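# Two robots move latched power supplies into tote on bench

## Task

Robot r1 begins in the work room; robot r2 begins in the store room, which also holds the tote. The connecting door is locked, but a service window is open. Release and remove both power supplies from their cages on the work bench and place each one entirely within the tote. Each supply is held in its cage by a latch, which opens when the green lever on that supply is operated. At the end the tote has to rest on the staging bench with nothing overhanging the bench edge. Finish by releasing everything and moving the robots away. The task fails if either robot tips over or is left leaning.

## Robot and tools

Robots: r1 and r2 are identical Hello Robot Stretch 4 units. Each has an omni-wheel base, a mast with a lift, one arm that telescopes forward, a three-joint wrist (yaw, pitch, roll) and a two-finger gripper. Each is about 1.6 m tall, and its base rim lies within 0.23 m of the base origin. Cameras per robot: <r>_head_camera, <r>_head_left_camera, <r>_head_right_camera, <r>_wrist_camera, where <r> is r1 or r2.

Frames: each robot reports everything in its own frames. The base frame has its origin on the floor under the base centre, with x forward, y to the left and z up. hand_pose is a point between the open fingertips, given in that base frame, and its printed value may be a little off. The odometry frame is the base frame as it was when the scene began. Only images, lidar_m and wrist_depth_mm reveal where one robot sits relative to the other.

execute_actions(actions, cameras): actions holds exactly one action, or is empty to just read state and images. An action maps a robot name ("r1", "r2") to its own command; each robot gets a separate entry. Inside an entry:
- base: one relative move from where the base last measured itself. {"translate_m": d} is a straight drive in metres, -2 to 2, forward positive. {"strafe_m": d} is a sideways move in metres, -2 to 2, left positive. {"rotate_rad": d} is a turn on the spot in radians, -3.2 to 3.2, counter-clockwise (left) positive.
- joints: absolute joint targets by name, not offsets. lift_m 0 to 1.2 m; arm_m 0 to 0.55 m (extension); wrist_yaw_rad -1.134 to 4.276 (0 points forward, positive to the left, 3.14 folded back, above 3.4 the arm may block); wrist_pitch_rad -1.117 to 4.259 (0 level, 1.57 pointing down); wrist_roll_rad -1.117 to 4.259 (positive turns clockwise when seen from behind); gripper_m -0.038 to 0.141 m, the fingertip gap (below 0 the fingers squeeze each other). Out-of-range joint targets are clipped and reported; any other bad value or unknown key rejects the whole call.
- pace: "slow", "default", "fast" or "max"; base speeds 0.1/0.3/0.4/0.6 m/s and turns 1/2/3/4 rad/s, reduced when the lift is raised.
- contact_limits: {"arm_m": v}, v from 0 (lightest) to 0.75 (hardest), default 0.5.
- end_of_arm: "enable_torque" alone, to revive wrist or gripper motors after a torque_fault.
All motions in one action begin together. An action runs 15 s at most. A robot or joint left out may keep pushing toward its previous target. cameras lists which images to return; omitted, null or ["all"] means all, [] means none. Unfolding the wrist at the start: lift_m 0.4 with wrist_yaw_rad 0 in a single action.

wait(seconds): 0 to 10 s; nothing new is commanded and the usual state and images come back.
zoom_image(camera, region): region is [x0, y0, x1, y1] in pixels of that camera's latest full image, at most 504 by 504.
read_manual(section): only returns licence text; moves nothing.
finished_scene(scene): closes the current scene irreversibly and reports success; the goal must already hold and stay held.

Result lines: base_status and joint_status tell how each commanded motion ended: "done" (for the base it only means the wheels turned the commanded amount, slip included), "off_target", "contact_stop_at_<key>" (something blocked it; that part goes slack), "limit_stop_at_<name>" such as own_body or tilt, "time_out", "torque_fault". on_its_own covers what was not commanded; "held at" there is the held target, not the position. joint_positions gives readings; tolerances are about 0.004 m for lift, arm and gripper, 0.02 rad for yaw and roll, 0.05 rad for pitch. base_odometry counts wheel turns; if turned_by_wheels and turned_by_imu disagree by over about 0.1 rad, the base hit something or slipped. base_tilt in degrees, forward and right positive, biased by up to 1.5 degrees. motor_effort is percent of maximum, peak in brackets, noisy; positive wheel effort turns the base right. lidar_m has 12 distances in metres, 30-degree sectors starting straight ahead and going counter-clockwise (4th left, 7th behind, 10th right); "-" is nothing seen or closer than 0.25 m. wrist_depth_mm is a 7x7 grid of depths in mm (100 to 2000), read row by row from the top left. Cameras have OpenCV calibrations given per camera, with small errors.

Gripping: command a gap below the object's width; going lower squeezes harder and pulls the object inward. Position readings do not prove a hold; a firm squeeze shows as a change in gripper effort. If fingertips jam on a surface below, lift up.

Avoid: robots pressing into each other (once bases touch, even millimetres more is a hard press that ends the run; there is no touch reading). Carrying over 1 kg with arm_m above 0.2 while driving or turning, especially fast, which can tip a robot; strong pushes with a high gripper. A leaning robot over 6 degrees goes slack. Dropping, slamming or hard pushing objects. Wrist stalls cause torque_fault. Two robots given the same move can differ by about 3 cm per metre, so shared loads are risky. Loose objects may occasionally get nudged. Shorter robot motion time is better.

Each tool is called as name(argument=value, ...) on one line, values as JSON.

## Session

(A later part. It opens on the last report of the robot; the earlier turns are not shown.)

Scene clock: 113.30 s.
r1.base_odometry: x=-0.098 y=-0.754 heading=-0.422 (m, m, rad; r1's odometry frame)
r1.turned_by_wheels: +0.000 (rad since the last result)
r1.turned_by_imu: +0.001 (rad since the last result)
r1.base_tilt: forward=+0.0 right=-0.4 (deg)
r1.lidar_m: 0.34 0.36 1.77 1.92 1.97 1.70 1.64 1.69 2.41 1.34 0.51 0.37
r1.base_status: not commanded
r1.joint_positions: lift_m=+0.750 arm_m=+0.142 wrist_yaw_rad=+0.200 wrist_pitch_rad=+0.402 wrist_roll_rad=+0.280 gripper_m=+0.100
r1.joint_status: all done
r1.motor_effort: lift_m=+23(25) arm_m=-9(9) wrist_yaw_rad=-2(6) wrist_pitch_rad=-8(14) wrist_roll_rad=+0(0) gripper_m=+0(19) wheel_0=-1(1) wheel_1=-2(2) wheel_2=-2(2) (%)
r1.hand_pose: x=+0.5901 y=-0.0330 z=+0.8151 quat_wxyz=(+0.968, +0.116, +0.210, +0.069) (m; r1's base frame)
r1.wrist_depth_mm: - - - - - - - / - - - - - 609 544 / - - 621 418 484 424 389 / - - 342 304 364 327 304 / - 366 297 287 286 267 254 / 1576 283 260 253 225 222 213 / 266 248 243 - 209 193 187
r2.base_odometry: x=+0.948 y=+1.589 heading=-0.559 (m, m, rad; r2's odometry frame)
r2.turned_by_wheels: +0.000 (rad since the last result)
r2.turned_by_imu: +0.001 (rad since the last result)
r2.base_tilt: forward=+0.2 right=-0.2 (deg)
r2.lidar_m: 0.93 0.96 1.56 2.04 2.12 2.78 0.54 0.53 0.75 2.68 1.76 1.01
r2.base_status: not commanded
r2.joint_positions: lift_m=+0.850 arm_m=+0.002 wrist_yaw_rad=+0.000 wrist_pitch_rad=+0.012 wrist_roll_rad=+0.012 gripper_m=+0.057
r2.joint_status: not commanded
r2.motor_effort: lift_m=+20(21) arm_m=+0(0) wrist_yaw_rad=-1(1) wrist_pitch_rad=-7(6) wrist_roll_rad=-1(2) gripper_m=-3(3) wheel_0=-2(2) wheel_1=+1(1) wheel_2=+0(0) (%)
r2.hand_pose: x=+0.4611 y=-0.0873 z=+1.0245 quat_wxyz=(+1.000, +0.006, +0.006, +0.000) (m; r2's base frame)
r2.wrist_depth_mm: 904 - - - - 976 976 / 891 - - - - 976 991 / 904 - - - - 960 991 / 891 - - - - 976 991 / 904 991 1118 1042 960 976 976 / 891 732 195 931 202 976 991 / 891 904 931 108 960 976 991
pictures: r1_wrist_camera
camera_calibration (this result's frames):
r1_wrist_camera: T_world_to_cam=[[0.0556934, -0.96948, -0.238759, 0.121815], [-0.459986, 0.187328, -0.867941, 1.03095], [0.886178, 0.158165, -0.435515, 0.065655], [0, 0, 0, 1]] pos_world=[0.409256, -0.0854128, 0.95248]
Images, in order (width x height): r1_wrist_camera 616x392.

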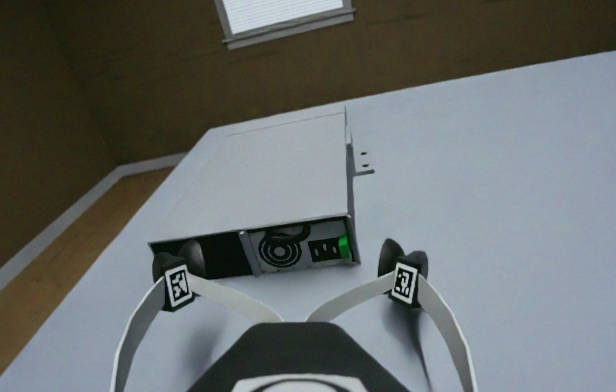

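execute_actions(actions=[{"r1":{"base":{"strafe_m":0.079},"joints":{"gripper_m":0.025,"lift_m":0.82,"wrist_yaw_rad":-0.05}}}], cameras=[])

execute_actions(actions=[{"r1":{"joints":{"wrist_roll_rad":1.57,"wrist_pitch_rad":0.6,"arm_m":0.19}}}], cameras=["r1_wrist_camera","r1_head_camera"])

zoom_image(camera="r1_head_camera", region=[180, 340, 280, 420])

Scene clock: 115.43 s.
r1.base_odometry: x=-0.066 y=-0.682 heading=-0.422 (m, m, rad; r1's odometry frame)
r1.turned_by_wheels: +0.000 (rad since the last result)
r1.turned_by_imu: +0.000 (rad since the last result)
r1.base_tilt: forward=+0.0 right=-0.4 (deg)
r1.lidar_m: 0.35 0.37 1.68 1.85 1.90 1.69 1.62 1.71 2.40 1.33 0.50 0.38
r1.base_status: done
r1.joint_positions: lift_m=+0.820 arm_m=+0.142 wrist_yaw_rad=-0.050 wrist_pitch_rad=+0.402 wrist_roll_rad=+0.280 gripper_m=+0.025
r1.joint_status: all done
r1.motor_effort: lift_m=+22(22) arm_m=-9(9) wrist_yaw_rad=-2(9) wrist_pitch_rad=-8(8) wrist_roll_rad=+2(2) gripper_m=-5(5) wheel_0=+1(7) wheel_1=-1(10) wheel_2=+0(1) (%)
r1.hand_pose: x=+0.5733 y=-0.1005 z=+0.8851 quat_wxyz=(+0.969, +0.142, +0.194, -0.052) (m; r1's base frame)
r1.wrist_depth_mm: - - - - - - - / - - - - - - 741 / - - - - 661 580 530 / - - 517 477 496 449 424 / - 580 394 351 397 368 345 / 1808 421 196 314 187 307 289 / 1430 332 334 - 282 263 256
r2.base_odometry: x=+0.948 y=+1.589 heading=-0.559 (m, m, rad; r2's odometry frame)
r2.turned_by_wheels: +0.000 (rad since the last result)
r2.turned_by_imu: +0.001 (rad since the last result)
r2.base_tilt: forward=+0.2 right=-0.2 (deg)
r2.lidar_m: 0.92 0.97 1.56 2.05 2.10 2.75 0.53 0.56 0.76 2.68 1.79 1.00
r2.base_status: not commanded
r2.joint_positions: lift_m=+0.850 arm_m=+0.002 wrist_yaw_rad=+0.000 wrist_pitch_rad=+0.012 wrist_roll_rad=+0.012 gripper_m=+0.057
r2.joint_status: not commanded
r2.motor_effort: lift_m=+21(21) arm_m=+0(0) wrist_yaw_rad=-1(1) wrist_pitch_rad=-7(7) wrist_roll_rad=-3(1) gripper_m=-3(3) wheel_0=-2(2) wheel_1=+1(1) wheel_2=+0(0) (%)
r2.hand_pose: x=+0.4611 y=-0.0873 z=+1.0245 quat_wxyz=(+1.000, +0.006, +0.006, +0.000) (m; r2's base frame)
r2.wrist_depth_mm: 891 - - - - 976 991 / 904 - - - - 976 991 / 904 - - - - 960 976 / 904 - - - - 976 991 / 891 991 1118 1025 960 976 991 / 891 741 195 931 202 976 991 / 904 917 931 108 960 976 976
pictures: none
No camera images: the call's "cameras" was empty. Leave "cameras" out to get every camera's image.

Scene clock: 116.77 s.
r1.base_odometry: x=-0.066 y=-0.682 heading=-0.422 (m, m, rad; r1's odometry frame)
r1.turned_by_wheels: +0.000 (rad since the last result)
r1.turned_by_imu: +0.000 (rad since the last result)
r1.base_tilt: forward=+0.0 right=-0.3 (deg)
r1.lidar_m: 0.34 0.37 1.72 1.83 1.89 1.69 1.63 1.68 2.39 1.34 0.50 0.37
r1.base_status: not commanded
r1.joint_positions: lift_m=+0.820 arm_m=+0.188 wrist_yaw_rad=-0.050 wrist_pitch_rad=+0.601 wrist_roll_rad=+1.570 gripper_m=+0.025
r1.joint_status: all done
r1.motor_effort: lift_m=+23(23) arm_m=+9(7) wrist_yaw_rad=-2(0) wrist_pitch_rad=-5(7) wrist_roll_rad=+2(6) gripper_m=-4(5) wheel_0=+1(1) wheel_1=-1(1) wheel_2=+0(0) (%)
r1.hand_pose: x=+0.5925 y=-0.0992 z=+0.8348 quat_wxyz=(+0.670, +0.680, +0.193, -0.226) (m; r1's base frame)
r1.wrist_depth_mm: - - 449 315 244 197 - / - - 449 315 246 198 173 / - - 449 319 246 199 174 / - - 397 294 247 199 175 / - - 353 285 247 200 175 / - - 195 285 187 200 175 / - - 530 - 239 190 -
r2.base_odometry: x=+0.948 y=+1.589 heading=-0.559 (m, m, rad; r2's odometry frame)
r2.turned_by_wheels: +0.000 (rad since the last result)
r2.turned_by_imu: +0.000 (rad since the last result)
r2.base_tilt: forward=+0.2 right=-0.2 (deg)
r2.lidar_m: 0.92 0.96 1.59 2.05 2.10 2.81 0.51 0.55 0.75 2.66 1.77 1.01
r2.base_status: not commanded
r2.joint_positions: lift_m=+0.850 arm_m=+0.002 wrist_yaw_rad=+0.000 wrist_pitch_rad=+0.012 wrist_roll_rad=+0.012 gripper_m=+0.057
r2.joint_status: not commanded
r2.motor_effort: lift_m=+21(21) arm_m=+0(0) wrist_yaw_rad=-1(1) wrist_pitch_rad=-6(7) wrist_roll_rad=-1(1) gripper_m=-3(2) wheel_0=-2(2) wheel_1=+1(1) wheel_2=+0(0) (%)
r2.hand_pose: x=+0.4611 y=-0.0873 z=+1.0245 quat_wxyz=(+1.000, +0.006, +0.006, +0.000) (m; r2's base frame)
r2.wrist_depth_mm: 904 - - - - 976 991 / 891 - - - - 976 991 / 891 - - - - 976 991 / 891 - - - - 976 991 / 891 991 1118 1025 946 976 991 / 904 741 195 946 202 976 991 / 904 904 931 108 960 976 991
pictures: r1_head_camera, r1_wrist_camera
camera_calibration (this result's frames):
r1_wrist_camera: T_world_to_cam=[[-0.592481, 0.0259687, -0.805166, 1.0178], [0.0149524, 0.999663, 0.0212391, 0.118452], [0.805446, 0.000544628, -0.59267, 0.245986], [0, 0, 0, 1]] pos_world=[0.403129, -0.144977, 0.962771]
Images, in order (width x height): r1_head_camera 420x560, r1_wrist_camera 616x392.

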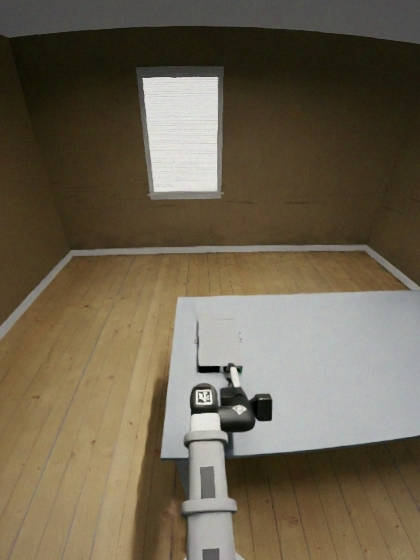

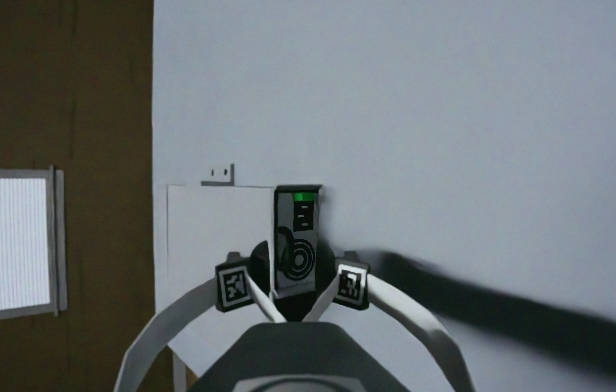

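Region (180, 340, 280, 420) of r1_head_camera's 420x560 image, scaled by 5.040, with more detail than that image has; it fills the top 403 rows of this view, and the rest is white.

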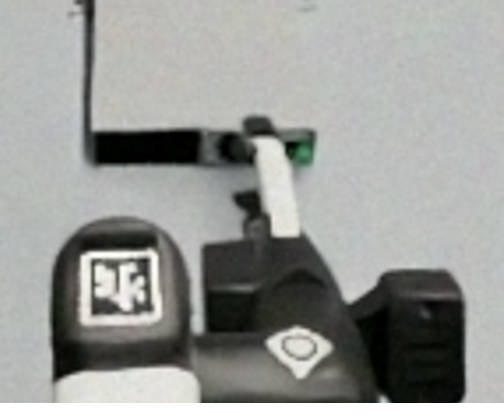

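execute_actions(actions=[{"r1":{"base":{"strafe_m":-0.004},"joints":{"arm_m":0.206,"lift_m":0.807,"gripper_m":0.018},"pace":"slow"}}], cameras=["r1_wrist_camera"])

zoom_image(camera="r1_wrist_camera", region=[210, 170, 390, 330])

Scene clock: 118.07 s.
r1.base_odometry: x=-0.067 y=-0.685 heading=-0.422 (m, m, rad; r1's odometry frame)
r1.turned_by_wheels: +0.000 (rad since the last result)
r1.turned_by_imu: +0.000 (rad since the last result)
r1.base_tilt: forward=+0.0 right=-0.3 (deg)
r1.lidar_m: 0.34 0.38 1.73 1.85 1.91 1.68 1.63 1.71 2.38 1.33 0.50 0.37
r1.base_status: done
r1.joint_positions: lift_m=+0.807 arm_m=+0.204 wrist_yaw_rad=-0.050 wrist_pitch_rad=+0.601 wrist_roll_rad=+1.570 gripper_m=+0.018
r1.joint_status: all done
r1.motor_effort: lift_m=+18(21) arm_m=+9(10) wrist_yaw_rad=-1(2) wrist_pitch_rad=-6(4) wrist_roll_rad=-2(1) gripper_m=-3(5) wheel_0=+1(5) wheel_1=-1(3) wheel_2=+0(0) (%)
r1.hand_pose: x=+0.6085 y=-0.0992 z=+0.8222 quat_wxyz=(+0.670, +0.680, +0.193, -0.226) (m; r1's base frame)
r1.wrist_depth_mm: - - 418 296 229 185 - / - - 421 297 229 186 164 / - - 421 300 229 187 165 / - - 368 278 232 187 166 / - - 322 267 232 187 166 / - - 190 209 187 187 167 / - - 480 - 225 177 -
r2.base_odometry: x=+0.948 y=+1.589 heading=-0.559 (m, m, rad; r2's odometry frame)
r2.turned_by_wheels: +0.000 (rad since the last result)
r2.turned_by_imu: +0.000 (rad since the last result)
r2.base_tilt: forward=+0.1 right=-0.2 (deg)
r2.lidar_m: 0.93 0.97 1.59 2.03 2.09 2.75 0.53 0.55 0.74 2.67 1.77 1.01
r2.base_status: not commanded
r2.joint_positions: lift_m=+0.850 arm_m=+0.002 wrist_yaw_rad=+0.000 wrist_pitch_rad=+0.012 wrist_roll_rad=+0.012 gripper_m=+0.057
r2.joint_status: not commanded
r2.motor_effort: lift_m=+21(21) arm_m=-1(0) wrist_yaw_rad=-1(1) wrist_pitch_rad=-7(8) wrist_roll_rad=-3(1) gripper_m=-2(2) wheel_0=-2(2) wheel_1=+1(1) wheel_2=+0(0) (%)
r2.hand_pose: x=+0.4611 y=-0.0873 z=+1.0245 quat_wxyz=(+1.000, +0.006, +0.006, +0.000) (m; r2's base frame)
r2.wrist_depth_mm: 904 - - - - 976 991 / 891 - - - - 960 976 / 904 - - - - 960 991 / 891 - - - - 976 976 / 904 976 1118 1025 946 976 991 / 891 741 195 931 202 976 991 / 891 917 931 108 960 976 991
pictures: r1_wrist_camera
camera_calibration (this result's frames):
r1_wrist_camera: T_world_to_cam=[[-0.592528, 0.0259825, -0.805131, 1.01711], [0.0149653, 0.999662, 0.0212467, 0.118468], [0.805411, 0.000540256, -0.592717, 0.225699], [0, 0, 0, 1]] pos_world=[0.419114, -0.144977, 0.950166]
Images, in order (width x height): r1_wrist_camera 616x392.

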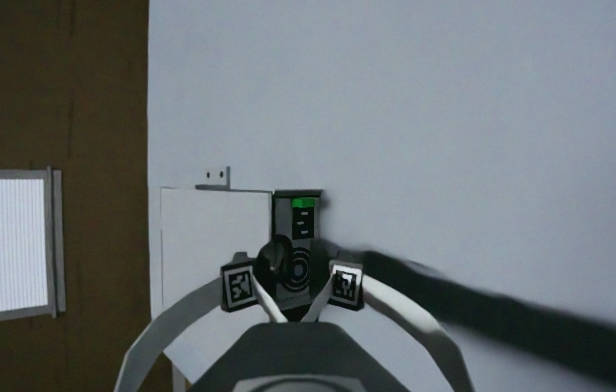

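Region (210, 170, 390, 330) of r1_wrist_camera's 616x392 image, scaled by 2.800.

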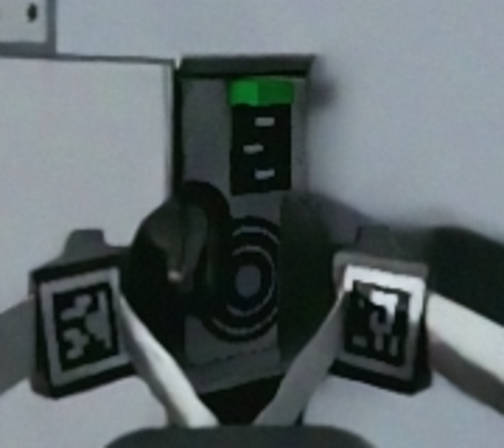

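execute_actions(actions=[{"r1":{"joints":{"arm_m":0.213,"lift_m":0.799},"contact_limits":{"arm_m":0.1},"pace":"slow"}}], cameras=["r1_wrist_camera"])

zoom_image(camera="r1_wrist_camera", region=[210, 170, 390, 330])

Scene clock: 119.10 s.
r1.base_odometry: x=-0.067 y=-0.685 heading=-0.422 (m, m, rad; r1's odometry frame)
r1.turned_by_wheels: +0.000 (rad since the last result)
r1.turned_by_imu: +0.000 (rad since the last result)
r1.base_tilt: forward=-0.1 right=-0.4 (deg)
r1.lidar_m: 0.35 0.35 1.71 1.85 1.89 1.69 1.62 1.71 2.39 1.32 0.51 0.35
r1.base_status: not commanded
r1.joint_positions: lift_m=+0.799 arm_m=+0.211 wrist_yaw_rad=-0.050 wrist_pitch_rad=+0.601 wrist_roll_rad=+1.570 gripper_m=+0.018
r1.joint_status: all done
r1.motor_effort: lift_m=+18(18) arm_m=+9(7) wrist_yaw_rad=-2(2) wrist_pitch_rad=-5(5) wrist_roll_rad=-1(2) gripper_m=-2(5) wheel_0=+1(1) wheel_1=-1(1) wheel_2=+0(0) (%)
r1.contact_limits: arm_m 0.1
r1.hand_pose: x=+0.6155 y=-0.0992 z=+0.8142 quat_wxyz=(+0.670, +0.680, +0.193, -0.226) (m; r1's base frame)
r1.wrist_depth_mm: - - 402 283 218 176 - / - - 404 286 220 177 158 / - - 404 286 220 179 158 / - - 345 265 221 179 158 / - - 303 255 221 179 158 / - - 190 210 186 179 159 / - - 355 - 216 169 -
r2.base_odometry: x=+0.948 y=+1.589 heading=-0.559 (m, m, rad; r2's odometry frame)
r2.turned_by_wheels: +0.000 (rad since the last result)
r2.turned_by_imu: +0.000 (rad since the last result)
r2.base_tilt: forward=+0.1 right=-0.3 (deg)
r2.lidar_m: 0.91 0.96 1.58 2.05 2.12 2.78 0.54 0.55 0.75 2.67 1.77 0.99
r2.base_status: not commanded
r2.joint_positions: lift_m=+0.850 arm_m=+0.002 wrist_yaw_rad=+0.000 wrist_pitch_rad=+0.012 wrist_roll_rad=+0.012 gripper_m=+0.057
r2.joint_status: not commanded
r2.motor_effort: lift_m=+21(21) arm_m=+0(0) wrist_yaw_rad=-1(1) wrist_pitch_rad=-7(7) wrist_roll_rad=-2(2) gripper_m=-3(2) wheel_0=-2(2) wheel_1=+1(1) wheel_2=+0(1) (%)
r2.hand_pose: x=+0.4611 y=-0.0873 z=+1.0245 quat_wxyz=(+1.000, +0.006, +0.006, +0.000) (m; r2's base frame)
r2.wrist_depth_mm: 891 - - - - 976 976 / 891 - - - - 976 991 / 891 - - - - 976 991 / 891 - - - - 976 976 / 891 991 1118 1025 960 976 991 / 891 741 195 931 202 976 991 / 904 904 917 108 960 976 991
pictures: r1_wrist_camera
camera_calibration (this result's frames):
r1_wrist_camera: T_world_to_cam=[[-0.592541, 0.0259843, -0.805121, 1.0148], [0.0149671, 0.999662, 0.0212476, 0.118532], [0.805401, 0.000539736, -0.59273, 0.215328], [0, 0, 0, 1]] pos_world=[0.426111, -0.144977, 0.942149]
Images, in order (width x height): r1_wrist_camera 616x392.

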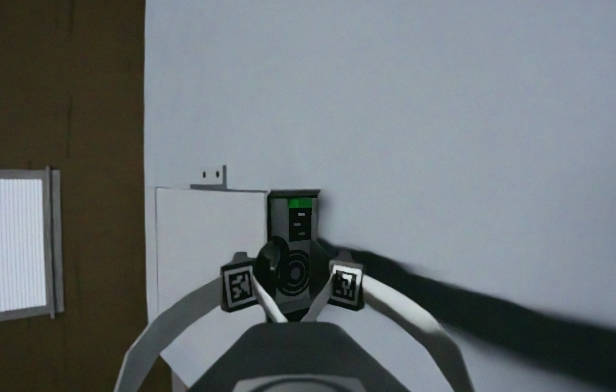

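Region (210, 170, 390, 330) of r1_wrist_camera's 616x392 image, scaled by 2.800.

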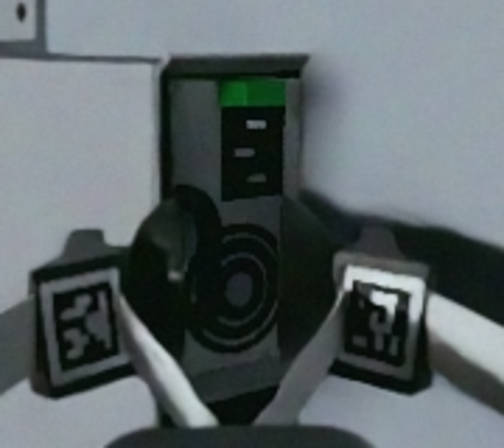

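execute_actions(actions=[{"r1":{"joints":{"arm_m":0.218,"lift_m":0.802,"gripper_m":0.0},"contact_limits":{"arm_m":0.1},"pace":"slow"}}], cameras=["r1_wrist_camera"])

zoom_image(camera="r1_wrist_camera", region=[210, 170, 390, 330])

Scene clock: 120.40 s.
r1.base_odometry: x=-0.067 y=-0.685 heading=-0.422 (m, m, rad; r1's odometry frame)
r1.turned_by_wheels: +0.000 (rad since the last result)
r1.turned_by_imu: +0.000 (rad since the last result)
r1.base_tilt: forward=+0.0 right=-0.3 (deg)
r1.lidar_m: 0.32 0.35 1.71 1.84 1.91 1.68 1.63 1.73 2.39 1.33 0.48 0.36
r1.base_status: not commanded
r1.joint_positions: lift_m=+0.802 arm_m=+0.216 wrist_yaw_rad=-0.050 wrist_pitch_rad=+0.601 wrist_roll_rad=+1.570 gripper_m=+0.000
r1.joint_status: all done
r1.motor_effort: lift_m=+23(23) arm_m=+9(9) wrist_yaw_rad=-2(0) wrist_pitch_rad=-5(5) wrist_roll_rad=-1(0) gripper_m=-4(7) wheel_0=+2(1) wheel_1=-1(1) wheel_2=+0(0) (%)
r1.contact_limits: arm_m 0.1
r1.hand_pose: x=+0.6204 y=-0.0992 z=+0.8168 quat_wxyz=(+0.670, +0.680, +0.193, -0.226) (m; r1's base frame)
r1.wrist_depth_mm: - - 410 287 222 179 - / - - 410 289 223 180 160 / - - 410 290 224 181 161 / - - 351 268 224 182 161 / - - 310 250 225 182 161 / - - 185 190 204 182 161 / - - 362 - 218 174 -
r2.base_odometry: x=+0.948 y=+1.589 heading=-0.559 (m, m, rad; r2's odometry frame)
r2.turned_by_wheels: +0.000 (rad since the last result)
r2.turned_by_imu: +0.000 (rad since the last result)
r2.base_tilt: forward=+0.1 right=-0.2 (deg)
r2.lidar_m: 0.94 0.95 1.56 2.05 2.09 2.75 0.53 0.55 0.76 2.65 1.79 1.01
r2.base_status: not commanded
r2.joint_positions: lift_m=+0.850 arm_m=+0.002 wrist_yaw_rad=+0.000 wrist_pitch_rad=+0.012 wrist_roll_rad=+0.012 gripper_m=+0.057
r2.joint_status: not commanded
r2.motor_effort: lift_m=+20(21) arm_m=-1(0) wrist_yaw_rad=-1(1) wrist_pitch_rad=-6(6) wrist_roll_rad=-3(2) gripper_m=-3(2) wheel_0=-2(2) wheel_1=+1(1) wheel_2=+0(0) (%)
r2.hand_pose: x=+0.4611 y=-0.0873 z=+1.0245 quat_wxyz=(+1.000, +0.006, +0.006, +0.000) (m; r2's base frame)
r2.wrist_depth_mm: 891 - - - - 960 991 / 904 - - - - 960 991 / 891 - - - - 976 991 / 891 - - - - 960 991 / 891 991 1118 1042 960 976 991 / 891 741 195 931 202 976 991 / 904 904 931 108 960 976 976
pictures: r1_wrist_camera
camera_calibration (this result's frames):
r1_wrist_camera: T_world_to_cam=[[-0.592543, 0.0259852, -0.805119, 1.01984], [0.0149678, 0.999662, 0.0212482, 0.118401], [0.805399, 0.0005396, -0.592732, 0.212835], [0, 0, 0, 1]] pos_world=[0.431109, -0.144977, 0.944729]
Images, in order (width x height): r1_wrist_camera 616x392.

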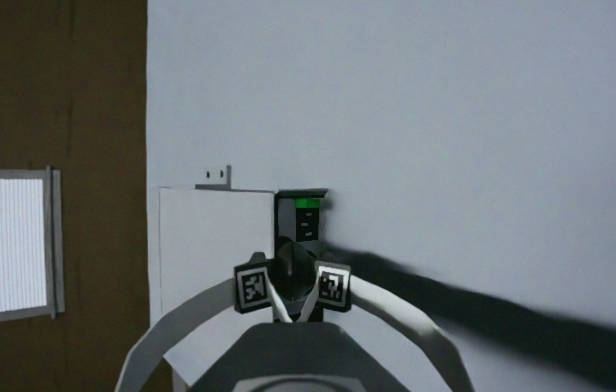

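Region (210, 170, 390, 330) of r1_wrist_camera's 616x392 image, scaled by 2.800.

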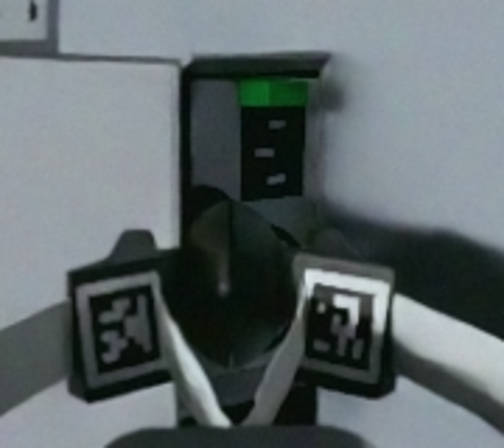

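execute_actions(actions=[{"r1":{"joints":{"arm_m":0.222,"lift_m":0.797,"gripper_m":-0.035},"contact_limits":{"arm_m":0.1},"pace":"slow"}}], cameras=[])

execute_actions(actions=[{"r1":{"joints":{"arm_m":0.2},"pace":"slow"}}], cameras=["r1_wrist_camera"])

Scene clock: 121.87 s.
r1.base_odometry: x=-0.067 y=-0.685 heading=-0.422 (m, m, rad; r1's odometry frame)
r1.turned_by_wheels: +0.000 (rad since the last result)
r1.turned_by_imu: +0.000 (rad since the last result)
r1.base_tilt: forward=-0.1 right=-0.4 (deg)
r1.lidar_m: 0.35 0.35 1.71 1.83 1.90 1.69 1.62 1.71 2.41 1.33 0.50 0.35
r1.base_status: not commanded
r1.joint_positions: lift_m=+0.797 arm_m=+0.220 wrist_yaw_rad=-0.050 wrist_pitch_rad=+0.601 wrist_roll_rad=+1.570 gripper_m=-0.034
r1.joint_status: all done
r1.motor_effort: lift_m=+18(21) arm_m=+9(15) wrist_yaw_rad=-1(3) wrist_pitch_rad=-5(5) wrist_roll_rad=+0(1) gripper_m=-19(19) wheel_0=+1(2) wheel_1=-1(1) wheel_2=-1(1) (%)
r1.contact_limits: arm_m 0.1
r1.hand_pose: x=+0.6244 y=-0.0993 z=+0.8122 quat_wxyz=(+0.670, +0.680, +0.193, -0.226) (m; r1's base frame)
r1.wrist_depth_mm: - - 397 278 216 175 - / - - 399 281 217 176 155 / - - 402 283 219 176 156 / - - 338 262 218 177 157 / - - 300 236 219 177 157 / - - 182 198 180 173 157 / - - 349 - 213 167 -
r2.base_odometry: x=+0.948 y=+1.589 heading=-0.559 (m, m, rad; r2's odometry frame)
r2.turned_by_wheels: +0.000 (rad since the last result)
r2.turned_by_imu: +0.000 (rad since the last result)
r2.base_tilt: forward=+0.1 right=-0.2 (deg)
r2.lidar_m: 0.91 0.96 1.59 2.05 2.12 2.79 0.52 0.55 0.76 2.67 1.78 1.00
r2.base_status: not commanded
r2.joint_positions: lift_m=+0.850 arm_m=+0.002 wrist_yaw_rad=+0.000 wrist_pitch_rad=+0.012 wrist_roll_rad=+0.012 gripper_m=+0.057
r2.joint_status: not commanded
r2.motor_effort: lift_m=+21(21) arm_m=+0(0) wrist_yaw_rad=-1(1) wrist_pitch_rad=-7(6) wrist_roll_rad=-1(0) gripper_m=-3(2) wheel_0=-2(2) wheel_1=+1(1) wheel_2=+0(0) (%)
r2.hand_pose: x=+0.4611 y=-0.0873 z=+1.0245 quat_wxyz=(+1.000, +0.006, +0.006, +0.000) (m; r2's base frame)
r2.wrist_depth_mm: 904 - - - - 976 976 / 891 - - - - 976 991 / 891 - - - - 976 976 / 891 - - - - 976 991 / 891 991 1118 1042 960 976 991 / 891 741 195 931 202 960 991 / 904 904 917 108 960 976 991
pictures: none
No camera images: the call's "cameras" was empty. Leave "cameras" out to get every camera's image.

Scene clock: 123.10 s.
r1.base_odometry: x=-0.067 y=-0.685 heading=-0.422 (m, m, rad; r1's odometry frame)
r1.turned_by_wheels: +0.000 (rad since the last result)
r1.turned_by_imu: +0.000 (rad since the last result)
r1.base_tilt: forward=-0.1 right=-0.4 (deg)
r1.lidar_m: 0.34 0.35 1.69 1.85 1.91 1.69 1.61 1.73 2.42 1.35 0.49 0.36
r1.base_status: not commanded
r1.joint_positions: lift_m=+0.797 arm_m=+0.202 wrist_yaw_rad=-0.050 wrist_pitch_rad=+0.601 wrist_roll_rad=+1.570 gripper_m=-0.034
r1.joint_status: all done
r1.motor_effort: lift_m=+18(18) arm_m=-9(10) wrist_yaw_rad=-1(0) wrist_pitch_rad=-5(3) wrist_roll_rad=+0(1) gripper_m=-17(17) wheel_0=+1(2) wheel_1=-1(1) wheel_2=-1(1) (%)
r1.hand_pose: x=+0.6057 y=-0.0992 z=+0.8122 quat_wxyz=(+0.670, +0.680, +0.193, -0.226) (m; r1's base frame)
r1.wrist_depth_mm: - - 397 281 216 174 - / - - 397 282 216 176 156 / - - 397 282 218 176 156 / - - 338 271 220 178 157 / - - 300 253 220 177 157 / - - 183 198 180 173 157 / - - 347 - 213 167 -
r2.base_odometry: x=+0.948 y=+1.589 heading=-0.559 (m, m, rad; r2's odometry frame)
r2.turned_by_wheels: +0.000 (rad since the last result)
r2.turned_by_imu: +0.000 (rad since the last result)
r2.base_tilt: forward=+0.1 right=-0.2 (deg)
r2.lidar_m: 0.94 0.95 1.57 2.05 2.11 2.77 0.53 0.55 0.75 2.65 1.80 1.00
r2.base_status: not commanded
r2.joint_positions: lift_m=+0.850 arm_m=+0.002 wrist_yaw_rad=+0.000 wrist_pitch_rad=+0.012 wrist_roll_rad=+0.012 gripper_m=+0.057
r2.joint_status: not commanded
r2.motor_effort: lift_m=+21(21) arm_m=+0(1) wrist_yaw_rad=-1(1) wrist_pitch_rad=-6(7) wrist_roll_rad=-3(1) gripper_m=-2(3) wheel_0=-2(2) wheel_1=+1(1) wheel_2=+0(0) (%)
r2.hand_pose: x=+0.4611 y=-0.0873 z=+1.0245 quat_wxyz=(+1.000, +0.006, +0.006, +0.000) (m; r2's base frame)
r2.wrist_depth_mm: 891 - - - - 976 991 / 904 - - - - 960 991 / 891 - - - - 976 976 / 891 - - - - 976 991 / 891 991 1118 1025 960 976 991 / 891 741 195 931 202 976 976 / 904 917 917 108 960 976 991
pictures: r1_wrist_camera
camera_calibration (this result's frames):
r1_wrist_camera: T_world_to_cam=[[-0.592538, 0.0261463, -0.805118, 1.00748], [0.0152391, 0.999658, 0.0212486, 0.118616], [0.805398, 0.000321286, -0.592734, 0.221959], [0, 0, 0, 1]] pos_world=[0.416395, -0.144989, 0.940179]
Images, in order (width x height): r1_wrist_camera 616x392.

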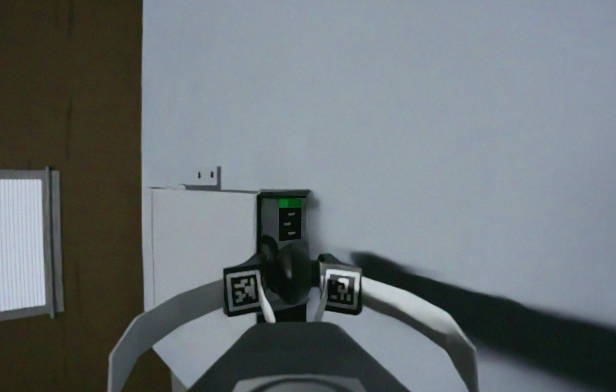

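execute_actions(actions=[{"r1":{"joints":{"arm_m":0.21,"lift_m":0.807,"gripper_m":0.014},"pace":"slow"}}], cameras=[])

execute_actions(actions=[{"r1":{"joints":{"arm_m":0.223,"lift_m":0.797},"contact_limits":{"arm_m":0.1},"pace":"slow"}}], cameras=["r1_wrist_camera"])

zoom_image(camera="r1_wrist_camera", region=[210, 170, 390, 330])

Scene clock: 125.07 s.
r1.base_odometry: x=-0.067 y=-0.685 heading=-0.422 (m, m, rad; r1's odometry frame)
r1.turned_by_wheels: +0.000 (rad since the last result)
r1.turned_by_imu: +0.000 (rad since the last result)
r1.base_tilt: forward=-0.1 right=-0.3 (deg)
r1.lidar_m: 0.34 0.37 1.71 1.84 1.90 1.69 1.62 1.71 2.41 1.33 0.49 0.38
r1.base_status: not commanded
r1.joint_positions: lift_m=+0.807 arm_m=+0.208 wrist_yaw_rad=-0.050 wrist_pitch_rad=+0.601 wrist_roll_rad=+1.570 gripper_m=+0.014
r1.joint_status: all done
r1.motor_effort: lift_m=+23(22) arm_m=+9(13) wrist_yaw_rad=-2(1) wrist_pitch_rad=-5(4) wrist_roll_rad=-1(2) gripper_m=-5(20) wheel_0=+1(1) wheel_1=-1(1) wheel_2=-1(1) (%)
r1.hand_pose: x=+0.6124 y=-0.0992 z=+0.8218 quat_wxyz=(+0.670, +0.680, +0.193, -0.226) (m; r1's base frame)
r1.wrist_depth_mm: - - 421 296 227 183 - / - - 421 296 228 185 164 / - - 424 297 229 186 165 / - - 366 276 229 186 165 / - - 322 254 231 187 166 / - - 190 208 186 188 165 / - - 484 - 224 177 -
r2.base_odometry: x=+0.948 y=+1.589 heading=-0.559 (m, m, rad; r2's odometry frame)
r2.turned_by_wheels: +0.000 (rad since the last result)
r2.turned_by_imu: +0.000 (rad since the last result)
r2.base_tilt: forward=+0.2 right=-0.2 (deg)
r2.lidar_m: 0.93 0.97 1.55 2.03 2.11 2.76 0.52 0.56 0.73 2.67 1.80 0.99
r2.base_status: not commanded
r2.joint_positions: lift_m=+0.850 arm_m=+0.002 wrist_yaw_rad=+0.000 wrist_pitch_rad=+0.012 wrist_roll_rad=+0.012 gripper_m=+0.057
r2.joint_status: not commanded
r2.motor_effort: lift_m=+21(21) arm_m=+0(1) wrist_yaw_rad=-1(1) wrist_pitch_rad=-7(6) wrist_roll_rad=+0(1) gripper_m=-3(2) wheel_0=-2(2) wheel_1=+1(1) wheel_2=+0(0) (%)
r2.hand_pose: x=+0.4611 y=-0.0873 z=+1.0245 quat_wxyz=(+1.000, +0.006, +0.006, +0.000) (m; r2's base frame)
r2.wrist_depth_mm: 891 - - - - 976 976 / 891 - - - - 960 991 / 891 - - - - 976 991 / 904 - - - - 976 991 / 891 976 1118 1025 960 976 991 / 891 741 195 931 202 960 991 / 891 917 931 108 960 976 991
pictures: none
No camera images: the call's "cameras" was empty. Leave "cameras" out to get every camera's image.

Scene clock: 126.07 s.
r1.base_odometry: x=-0.067 y=-0.685 heading=-0.422 (m, m, rad; r1's odometry frame)
r1.turned_by_wheels: +0.000 (rad since the last result)
r1.turned_by_imu: +0.000 (rad since the last result)
r1.base_tilt: forward=-0.1 right=-0.3 (deg)
r1.lidar_m: 0.34 0.37 1.71 1.84 1.91 1.69 1.64 1.70 2.39 1.34 0.50 0.36
r1.base_status: not commanded
r1.joint_positions: lift_m=+0.797 arm_m=+0.221 wrist_yaw_rad=-0.051 wrist_pitch_rad=+0.603 wrist_roll_rad=+1.570 gripper_m=+0.014
r1.joint_status: all done
r1.motor_effort: lift_m=+18(21) arm_m=+10(12) wrist_yaw_rad=+1(2) wrist_pitch_rad=-9(10) wrist_roll_rad=+1(0) gripper_m=-2(4) wheel_0=+2(2) wheel_1=-1(1) wheel_2=-1(1) (%)
r1.contact_limits: arm_m 0.1
r1.hand_pose: x=+0.6249 y=-0.0994 z=+0.8118 quat_wxyz=(+0.670, +0.680, +0.193, -0.227) (m; r1's base frame)
r1.wrist_depth_mm: - - 399 278 216 174 - / - - 397 279 216 175 155 / - - 397 279 216 175 156 / - - 340 262 217 176 156 / - - 297 248 219 177 156 / - - 189 196 186 177 156 / - - 343 - 212 167 -
r2.base_odometry: x=+0.948 y=+1.589 heading=-0.559 (m, m, rad; r2's odometry frame)
r2.turned_by_wheels: +0.000 (rad since the last result)
r2.turned_by_imu: +0.000 (rad since the last result)
r2.base_tilt: forward=+0.1 right=-0.2 (deg)
r2.lidar_m: 0.91 0.95 1.57 2.04 2.12 2.81 0.53 0.56 0.72 2.66 1.77 1.01
r2.base_status: not commanded
r2.joint_positions: lift_m=+0.850 arm_m=+0.002 wrist_yaw_rad=+0.000 wrist_pitch_rad=+0.012 wrist_roll_rad=+0.012 gripper_m=+0.057
r2.joint_status: not commanded
r2.motor_effort: lift_m=+21(21) arm_m=-1(0) wrist_yaw_rad=-1(1) wrist_pitch_rad=-6(6) wrist_roll_rad=-2(0) gripper_m=-4(2) wheel_0=-2(2) wheel_1=+1(1) wheel_2=+0(1) (%)
r2.hand_pose: x=+0.4611 y=-0.0873 z=+1.0245 quat_wxyz=(+1.000, +0.006, +0.006, +0.000) (m; r2's base frame)
r2.wrist_depth_mm: 891 - - - - 976 991 / 904 - - - - 976 991 / 891 - - - - 976 991 / 891 - - - - 976 976 / 904 991 1118 1042 960 991 991 / 891 741 195 946 202 976 976 / 904 904 917 108 960 976 976
pictures: r1_wrist_camera
camera_calibration (this result's frames):
r1_wrist_camera: T_world_to_cam=[[-0.593789, 0.026696, -0.804178, 1.01858], [0.0160896, 0.999644, 0.0213045, 0.117931], [0.80446, -0.000288554, -0.594006, 0.207864], [0, 0, 0, 1]] pos_world=[0.435708, -0.145022, 0.940083]
Images, in order (width x height): r1_wrist_camera 616x392.

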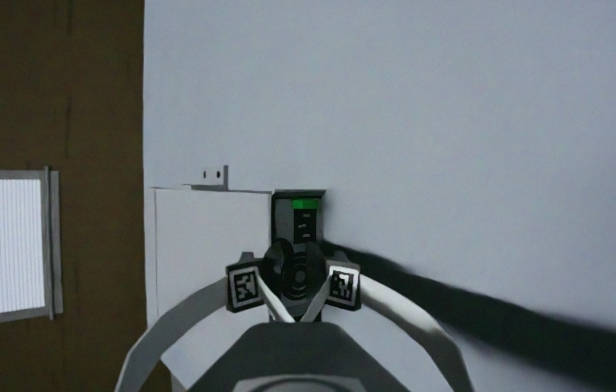

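Region (210, 170, 390, 330) of r1_wrist_camera's 616x392 image, scaled by 2.800.

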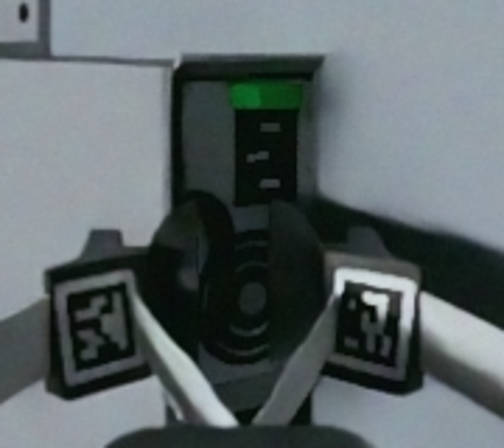

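Light contact now. Close with slight advance.

execute_actions(actions=[{"r1":{"joints":{"arm_m":0.227,"lift_m":0.797,"gripper_m":-0.005},"contact_limits":{"arm_m":0.15},"pace":"slow"}}], cameras=["r1_wrist_camera"])

execute_actions(actions=[{"r1":{"joints":{"arm_m":0.232,"lift_m":0.792,"gripper_m":-0.038},"contact_limits":{"arm_m":0.15},"pace":"slow"}}], cameras=["r1_wrist_camera"])

execute_actions(actions=[{"r1":{"joints":{"arm_m":0.215,"lift_m":0.79},"pace":"slow"}}], cameras=["r1_wrist_camera"])

Scene clock: 127.33 s.
r1.base_odometry: x=-0.067 y=-0.685 heading=-0.422 (m, m, rad; r1's odometry frame)
r1.turned_by_wheels: +0.000 (rad since the last result)
r1.turned_by_imu: +0.000 (rad since the last result)
r1.base_tilt: forward=-0.1 right=-0.4 (deg)
r1.lidar_m: 0.33 0.38 1.72 1.85 1.89 1.68 1.63 1.72 2.41 1.33 0.49 0.37
r1.base_status: not commanded
r1.joint_positions: lift_m=+0.797 arm_m=+0.225 wrist_yaw_rad=-0.050 wrist_pitch_rad=+0.603 wrist_roll_rad=+1.570 gripper_m=-0.005
r1.joint_status: all done
r1.motor_effort: lift_m=+18(18) arm_m=+9(9) wrist_yaw_rad=+0(2) wrist_pitch_rad=-9(9) wrist_roll_rad=+0(2) gripper_m=-12(13) wheel_0=+1(1) wheel_1=-1(1) wheel_2=-1(1) (%)
r1.contact_limits: arm_m 0.15
r1.hand_pose: x=+0.6293 y=-0.0993 z=+0.8119 quat_wxyz=(+0.670, +0.680, +0.193, -0.227) (m; r1's base frame)
r1.wrist_depth_mm: - - 397 278 215 174 - / - - 397 279 216 175 155 / - - 399 281 216 176 156 / - - 338 255 218 176 156 / - - 300 221 220 177 157 / - - 186 204 184 177 157 / - - 345 - 212 167 -
r2.base_odometry: x=+0.948 y=+1.589 heading=-0.559 (m, m, rad; r2's odometry frame)
r2.turned_by_wheels: +0.000 (rad since the last result)
r2.turned_by_imu: +0.000 (rad since the last result)
r2.base_tilt: forward=+0.1 right=-0.2 (deg)
r2.lidar_m: 0.92 0.96 1.56 2.03 2.12 2.79 0.53 0.56 0.76 2.66 1.79 1.01
r2.base_status: not commanded
r2.joint_positions: lift_m=+0.850 arm_m=+0.002 wrist_yaw_rad=+0.000 wrist_pitch_rad=+0.012 wrist_roll_rad=+0.012 gripper_m=+0.057
r2.joint_status: not commanded
r2.motor_effort: lift_m=+21(21) arm_m=+0(0) wrist_yaw_rad=-1(1) wrist_pitch_rad=-7(7) wrist_roll_rad=+0(0) gripper_m=-3(2) wheel_0=-2(2) wheel_1=+1(1) wheel_2=+0(0) (%)
r2.hand_pose: x=+0.4611 y=-0.0873 z=+1.0245 quat_wxyz=(+1.000, +0.006, +0.006, +0.000) (m; r2's base frame)
r2.wrist_depth_mm: 891 - - - - 976 991 / 891 - - - - 976 991 / 904 - - - - 976 991 / 904 - - - - 976 991 / 891 991 1118 1025 960 976 991 / 891 741 195 931 202 976 991 / 904 917 931 108 960 976 976
pictures: r1_wrist_camera
camera_calibration (this result's frames):
r1_wrist_camera: T_world_to_cam=[[-0.593509, 0.0263026, -0.804398, 1.02119], [0.0154447, 0.999654, 0.0212916, 0.118132], [0.804679, 0.000213051, -0.59371, 0.204053], [0, 0, 0, 1]] pos_world=[0.440063, -0.144994, 0.940076]
Images, in order (width x height): r1_wrist_camera 616x392.

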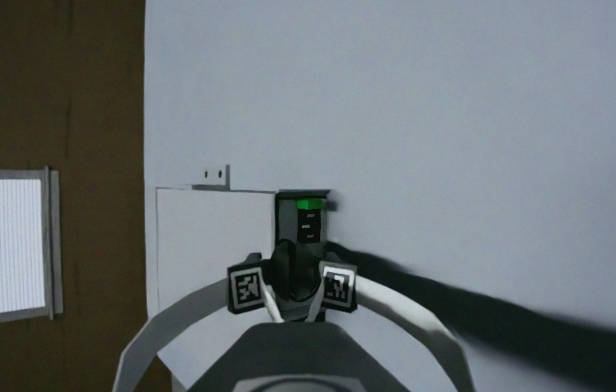

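Scene clock: 128.63 s.
r1.base_odometry: x=-0.067 y=-0.685 heading=-0.422 (m, m, rad; r1's odometry frame)
r1.turned_by_wheels: +0.000 (rad since the last result)
r1.turned_by_imu: +0.000 (rad since the last result)
r1.base_tilt: forward=-0.1 right=-0.4 (deg)
r1.lidar_m: 0.33 0.36 1.68 1.84 1.91 1.67 1.64 1.71 2.40 1.31 0.47 0.37
r1.base_status: not commanded
r1.joint_positions: lift_m=+0.792 arm_m=+0.230 wrist_yaw_rad=-0.050 wrist_pitch_rad=+0.602 wrist_roll_rad=+1.570 gripper_m=-0.037
r1.joint_status: all done
r1.motor_effort: lift_m=+19(17) arm_m=+9(14) wrist_yaw_rad=-1(8) wrist_pitch_rad=-7(8) wrist_roll_rad=+1(1) gripper_m=-23(21) wheel_0=+1(2) wheel_1=+0(1) wheel_2=-2(2) (%)
r1.contact_limits: arm_m 0.15
r1.hand_pose: x=+0.6344 y=-0.0993 z=+0.8070 quat_wxyz=(+0.670, +0.680, +0.193, -0.227) (m; r1's base frame)
r1.wrist_depth_mm: - - 387 272 208 168 - / - - 387 272 211 169 150 / - - 387 273 211 171 151 / - - 322 249 212 171 152 / - - 287 224 211 172 152 / - - 182 202 181 167 152 / - - 332 - 206 162 -
r2.base_odometry: x=+0.948 y=+1.589 heading=-0.559 (m, m, rad; r2's odometry frame)
r2.turned_by_wheels: +0.000 (rad since the last result)
r2.turned_by_imu: +0.000 (rad since the last result)
r2.base_tilt: forward=+0.1 right=-0.2 (deg)
r2.lidar_m: 0.93 0.99 1.58 2.04 2.12 2.78 0.53 0.55 0.71 2.66 1.77 1.01
r2.base_status: not commanded
r2.joint_positions: lift_m=+0.850 arm_m=+0.002 wrist_yaw_rad=+0.000 wrist_pitch_rad=+0.012 wrist_roll_rad=+0.012 gripper_m=+0.057
r2.joint_status: not commanded
r2.motor_effort: lift_m=+21(21) arm_m=-1(0) wrist_yaw_rad=-1(1) wrist_pitch_rad=-7(7) wrist_roll_rad=+0(2) gripper_m=-3(3) wheel_0=-2(2) wheel_1=+1(1) wheel_2=+0(0) (%)
r2.hand_pose: x=+0.4611 y=-0.0873 z=+1.0245 quat_wxyz=(+1.000, +0.006, +0.006, +0.000) (m; r2's base frame)
r2.wrist_depth_mm: 891 - - - - 960 991 / 891 - - - - 960 991 / 904 - - - - 976 991 / 891 - - - - 976 991 / 904 991 1098 1025 946 976 991 / 891 741 195 931 202 976 991 / 904 917 931 108 960 960 991
pictures: r1_wrist_camera
camera_calibration (this result's frames):
r1_wrist_camera: T_world_to_cam=[[-0.593176, 0.0262397, -0.804645, 1.02026], [0.0153587, 0.999656, 0.0212768, 0.11821], [0.804927, 0.000262607, -0.593374, 0.19658], [0, 0, 0, 1]] pos_world=[0.445145, -0.144992, 0.935078]
Images, in order (width x height): r1_wrist_camera 616x392.

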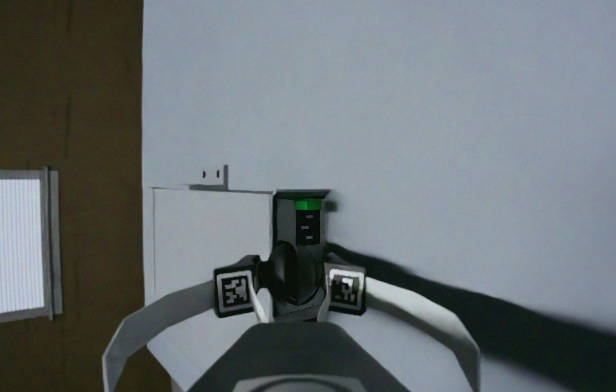

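Scene clock: 129.73 s.
r1.base_odometry: x=-0.067 y=-0.685 heading=-0.422 (m, m, rad; r1's odometry frame)
r1.turned_by_wheels: +0.000 (rad since the last result)
r1.turned_by_imu: +0.000 (rad since the last result)
r1.base_tilt: forward=+0.0 right=-0.4 (deg)
r1.lidar_m: 0.34 0.37 1.71 1.85 1.91 1.71 1.63 1.72 2.38 1.33 0.50 0.36
r1.base_status: not commanded
r1.joint_positions: lift_m=+0.790 arm_m=+0.218 wrist_yaw_rad=-0.044 wrist_pitch_rad=+0.593 wrist_roll_rad=+1.570 gripper_m=-0.037
r1.joint_status: all done
r1.on_its_own: wrist_yaw_rad is at rest, and its effort (-17) is outside its rest range (-13 to +13)
r1.motor_effort: lift_m=+20(20) arm_m=-16(19) wrist_yaw_rad=-17(19) wrist_pitch_rad=+19(19) wrist_roll_rad=-1(1) gripper_m=-26(27) wheel_0=-3(3) wheel_1=-2(2) wheel_2=+5(5) (%)
r1.hand_pose: x=+0.6239 y=-0.0979 z=+0.8069 quat_wxyz=(+0.672, +0.680, +0.192, -0.221) (m; r1's base frame)
r1.wrist_depth_mm: - - 394 273 209 169 - / - - 394 274 211 170 150 / - - 397 276 211 171 151 / - - 332 255 211 171 151 / - - 291 237 213 172 152 / - - 181 204 173 172 152 / - - 340 - 206 163 -
r2.base_odometry: x=+0.948 y=+1.589 heading=-0.559 (m, m, rad; r2's odometry frame)
r2.turned_by_wheels: +0.000 (rad since the last result)
r2.turned_by_imu: +0.000 (rad since the last result)
r2.base_tilt: forward=+0.1 right=-0.2 (deg)
r2.lidar_m: 0.94 0.95 1.56 2.06 2.09 2.76 0.54 0.56 0.75 2.66 1.80 1.00
r2.base_status: not commanded
r2.joint_positions: lift_m=+0.850 arm_m=+0.002 wrist_yaw_rad=+0.000 wrist_pitch_rad=+0.012 wrist_roll_rad=+0.012 gripper_m=+0.057
r2.joint_status: not commanded
r2.motor_effort: lift_m=+21(21) arm_m=+0(1) wrist_yaw_rad=-1(1) wrist_pitch_rad=-7(7) wrist_roll_rad=-1(2) gripper_m=-3(4) wheel_0=-2(2) wheel_1=+1(1) wheel_2=+0(0) (%)
r2.hand_pose: x=+0.4611 y=-0.0873 z=+1.0245 quat_wxyz=(+1.000, +0.006, +0.006, +0.000) (m; r2's base frame)
r2.wrist_depth_mm: 891 - - - - 976 976 / 891 - - - - 976 991 / 891 - - - - 976 976 / 904 - - - - 976 991 / 904 991 1118 1042 960 960 991 / 891 741 195 946 202 976 991 / 891 917 931 108 960 976 991
pictures: r1_wrist_camera
camera_calibration (this result's frames):
r1_wrist_camera: T_world_to_cam=[[-0.585997, 0.0224977, -0.810001, 1.01344], [0.00928295, 0.999735, 0.0210518, 0.121029], [0.81026, 0.00481708, -0.586051, 0.196271], [0, 0, 0, 1]] pos_world=[0.433722, -0.144743, 0.933367]
Images, in order (width x height): r1_wrist_camera 616x392.

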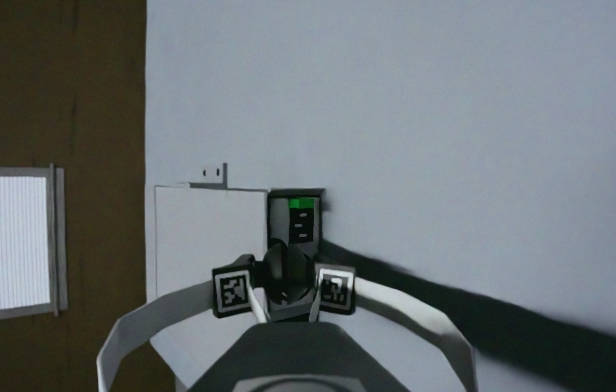

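Holding with ~12 N. Continue, pressing slightly down.

execute_actions(actions=[{"r1":{"joints":{"arm_m":0.207,"lift_m":0.786},"pace":"slow"}}], cameras=["r1_wrist_camera"])

zoom_image(camera="r1_wrist_camera", region=[210, 170, 390, 330])

Scene clock: 130.70 s.
r1.base_odometry: x=-0.067 y=-0.685 heading=-0.422 (m, m, rad; r1's odometry frame)
r1.turned_by_wheels: +0.000 (rad since the last result)
r1.turned_by_imu: +0.000 (rad since the last result)
r1.base_tilt: forward=+0.0 right=-0.3 (deg)
r1.lidar_m: 0.35 0.36 1.70 1.84 1.91 1.70 1.62 1.70 2.42 1.34 0.50 0.37
r1.base_status: not commanded
r1.joint_positions: lift_m=+0.786 arm_m=+0.209 wrist_yaw_rad=-0.050 wrist_pitch_rad=+0.602 wrist_roll_rad=+1.570 gripper_m=-0.037
r1.joint_status: all done
r1.motor_effort: lift_m=+20(20) arm_m=-9(15) wrist_yaw_rad=-1(20) wrist_pitch_rad=-5(30) wrist_roll_rad=+1(1) gripper_m=-21(29) wheel_0=+1(3) wheel_1=+0(1) wheel_2=+0(6) (%)
r1.hand_pose: x=+0.6127 y=-0.0992 z=+0.8010 quat_wxyz=(+0.670, +0.680, +0.193, -0.226) (m; r1's base frame)
r1.wrist_depth_mm: - - 373 263 202 163 - / - - 373 263 204 164 146 / - - 375 265 204 165 146 / - - 310 255 205 165 147 / - - 273 237 206 166 147 / - - 182 199 176 162 147 / - - 320 - 200 157 -
r2.base_odometry: x=+0.948 y=+1.589 heading=-0.559 (m, m, rad; r2's odometry frame)
r2.turned_by_wheels: +0.000 (rad since the last result)
r2.turned_by_imu: +0.000 (rad since the last result)
r2.base_tilt: forward=+0.1 right=-0.2 (deg)
r2.lidar_m: 0.92 0.97 1.59 2.04 2.10 2.76 0.52 0.53 0.73 2.66 1.78 0.98
r2.base_status: not commanded
r2.joint_positions: lift_m=+0.850 arm_m=+0.002 wrist_yaw_rad=+0.000 wrist_pitch_rad=+0.012 wrist_roll_rad=+0.012 gripper_m=+0.057
r2.joint_status: not commanded
r2.motor_effort: lift_m=+21(21) arm_m=+0(0) wrist_yaw_rad=-1(1) wrist_pitch_rad=-6(6) wrist_roll_rad=-2(1) gripper_m=-3(3) wheel_0=-2(2) wheel_1=+1(1) wheel_2=+0(0) (%)
r2.hand_pose: x=+0.4611 y=-0.0873 z=+1.0245 quat_wxyz=(+1.000, +0.006, +0.006, +0.000) (m; r2's base frame)
r2.wrist_depth_mm: 891 - - - - 976 991 / 891 - - - - 976 991 / 904 - - - - 976 991 / 904 - - - - 976 991 / 904 991 1118 1042 946 991 991 / 891 741 195 931 202 960 976 / 904 904 931 108 960 976 991
pictures: r1_wrist_camera
camera_calibration (this result's frames):
r1_wrist_camera: T_world_to_cam=[[-0.592711, 0.0260921, -0.804992, 1.00254], [0.015004, 0.999659, 0.0213545, 0.118735], [0.805275, 0.000578951, -0.592901, 0.209921], [0, 0, 0, 1]] pos_world=[0.423389, -0.144975, 0.928961]
Images, in order (width x height): r1_wrist_camera 616x392.

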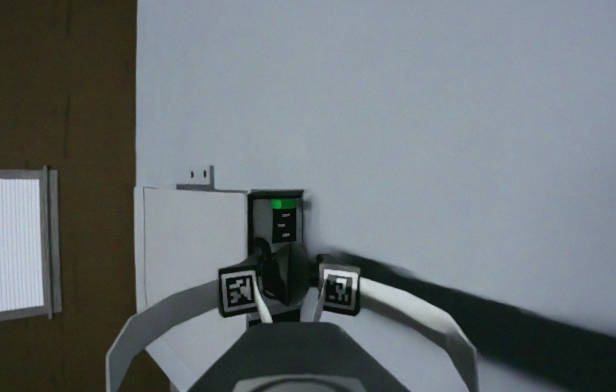

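Region (210, 170, 390, 330) of r1_wrist_camera's 616x392 image, scaled by 2.800.

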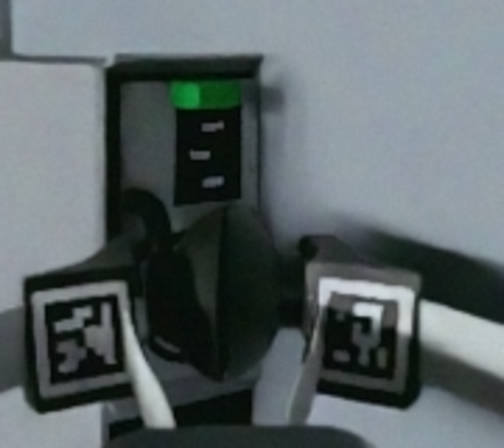

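execute_actions(actions=[{"r1":{"base":{"strafe_m":-0.12},"joints":{"arm_m":0.17,"lift_m":0.82,"wrist_yaw_rad":0.35,"gripper_m":0.03}}}], cameras=["r1_wrist_camera"])

Scene clock: 132.43 s.
r1.base_odometry: x=-0.116 y=-0.795 heading=-0.422 (m, m, rad; r1's odometry frame)
r1.turned_by_wheels: +0.000 (rad since the last result)
r1.turned_by_imu: +0.000 (rad since the last result)
r1.base_tilt: forward=-0.1 right=-0.4 (deg)
r1.lidar_m: 0.35 0.35 1.82 1.95 2.06 1.69 1.63 1.72 2.40 2.31 0.48 0.36
r1.base_status: done
r1.joint_positions: lift_m=+0.820 arm_m=+0.172 wrist_yaw_rad=+0.350 wrist_pitch_rad=+0.602 wrist_roll_rad=+1.570 gripper_m=+0.030
r1.joint_status: all done
r1.motor_effort: lift_m=+23(23) arm_m=-9(8) wrist_yaw_rad=+0(3) wrist_pitch_rad=-5(5) wrist_roll_rad=-2(1) gripper_m=-4(22) wheel_0=+0(6) wheel_1=+0(3) wheel_2=+0(2) (%)
r1.hand_pose: x=+0.5959 y=-0.0006 z=+0.8347 quat_wxyz=(+0.702, +0.628, +0.324, -0.089) (m; r1's base frame)
r1.wrist_depth_mm: - - 449 314 243 196 - / - - 449 317 244 197 173 / - - 389 319 246 198 174 / - - 347 289 247 199 174 / - - 349 282 239 200 175 / - - 192 286 190 200 175 / - - - - 239 189 -
r2.base_odometry: x=+0.948 y=+1.589 heading=-0.559 (m, m, rad; r2's odometry frame)
r2.turned_by_wheels: +0.000 (rad since the last result)
r2.turned_by_imu: +0.000 (rad since the last result)
r2.base_tilt: forward=+0.2 right=-0.3 (deg)
r2.lidar_m: 0.92 0.96 1.56 2.04 2.07 2.76 0.55 0.57 0.75 2.67 1.79 1.01
r2.base_status: not commanded
r2.joint_positions: lift_m=+0.850 arm_m=+0.002 wrist_yaw_rad=+0.000 wrist_pitch_rad=+0.012 wrist_roll_rad=+0.012 gripper_m=+0.057
r2.joint_status: not commanded
r2.motor_effort: lift_m=+21(21) arm_m=-1(1) wrist_yaw_rad=-1(1) wrist_pitch_rad=-7(7) wrist_roll_rad=-1(3) gripper_m=-3(3) wheel_0=-2(2) wheel_1=+1(1) wheel_2=+0(0) (%)
r2.hand_pose: x=+0.4611 y=-0.0873 z=+1.0245 quat_wxyz=(+1.000, +0.006, +0.006, +0.000) (m; r2's base frame)
r2.wrist_depth_mm: 904 - - - - 960 991 / 891 - - - - 976 991 / 904 - - - - 976 991 / 904 - - - - 976 991 / 891 991 1118 1042 960 976 991 / 891 741 195 931 202 976 991 / 904 904 931 108 960 976 991
pictures: r1_wrist_camera
camera_calibration (this result's frames):
r1_wrist_camera: T_world_to_cam=[[-0.556153, -0.206584, -0.804995, 0.995284], [-0.375186, 0.926703, 0.02139, 0.252189], [0.741572, 0.313919, -0.592896, 0.281545], [0, 0, 0, 1]] pos_world=[0.439361, -0.116477, 0.962731]
Images, in order (width x height): r1_wrist_camera 616x392.

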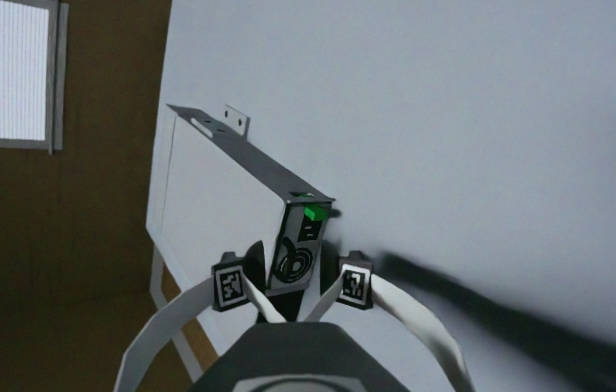

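zoom_image(camera="r1_wrist_camera", region=[150, 90, 370, 300])

Region (150, 90, 370, 300) of r1_wrist_camera's 616x392 image, scaled by 2.291; it fills the top 481 rows of this view, and the rest is white.

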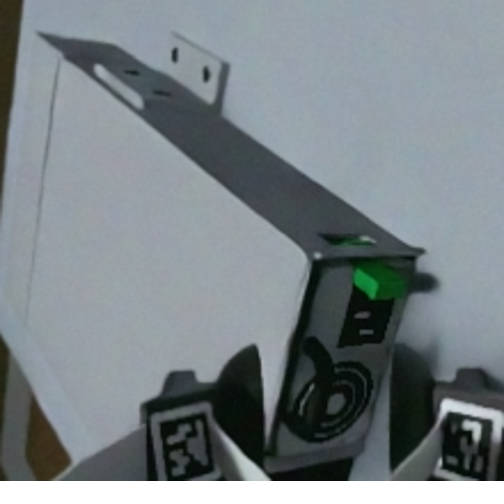

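zoom_image(camera="r1_wrist_camera", region=[265, 175, 355, 245])

Region (265, 175, 355, 245) of r1_wrist_camera's 616x392 image, scaled by 5.600.

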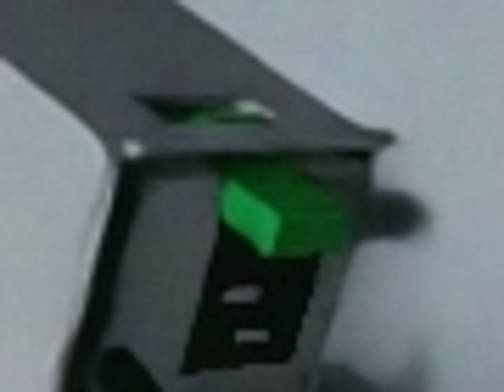

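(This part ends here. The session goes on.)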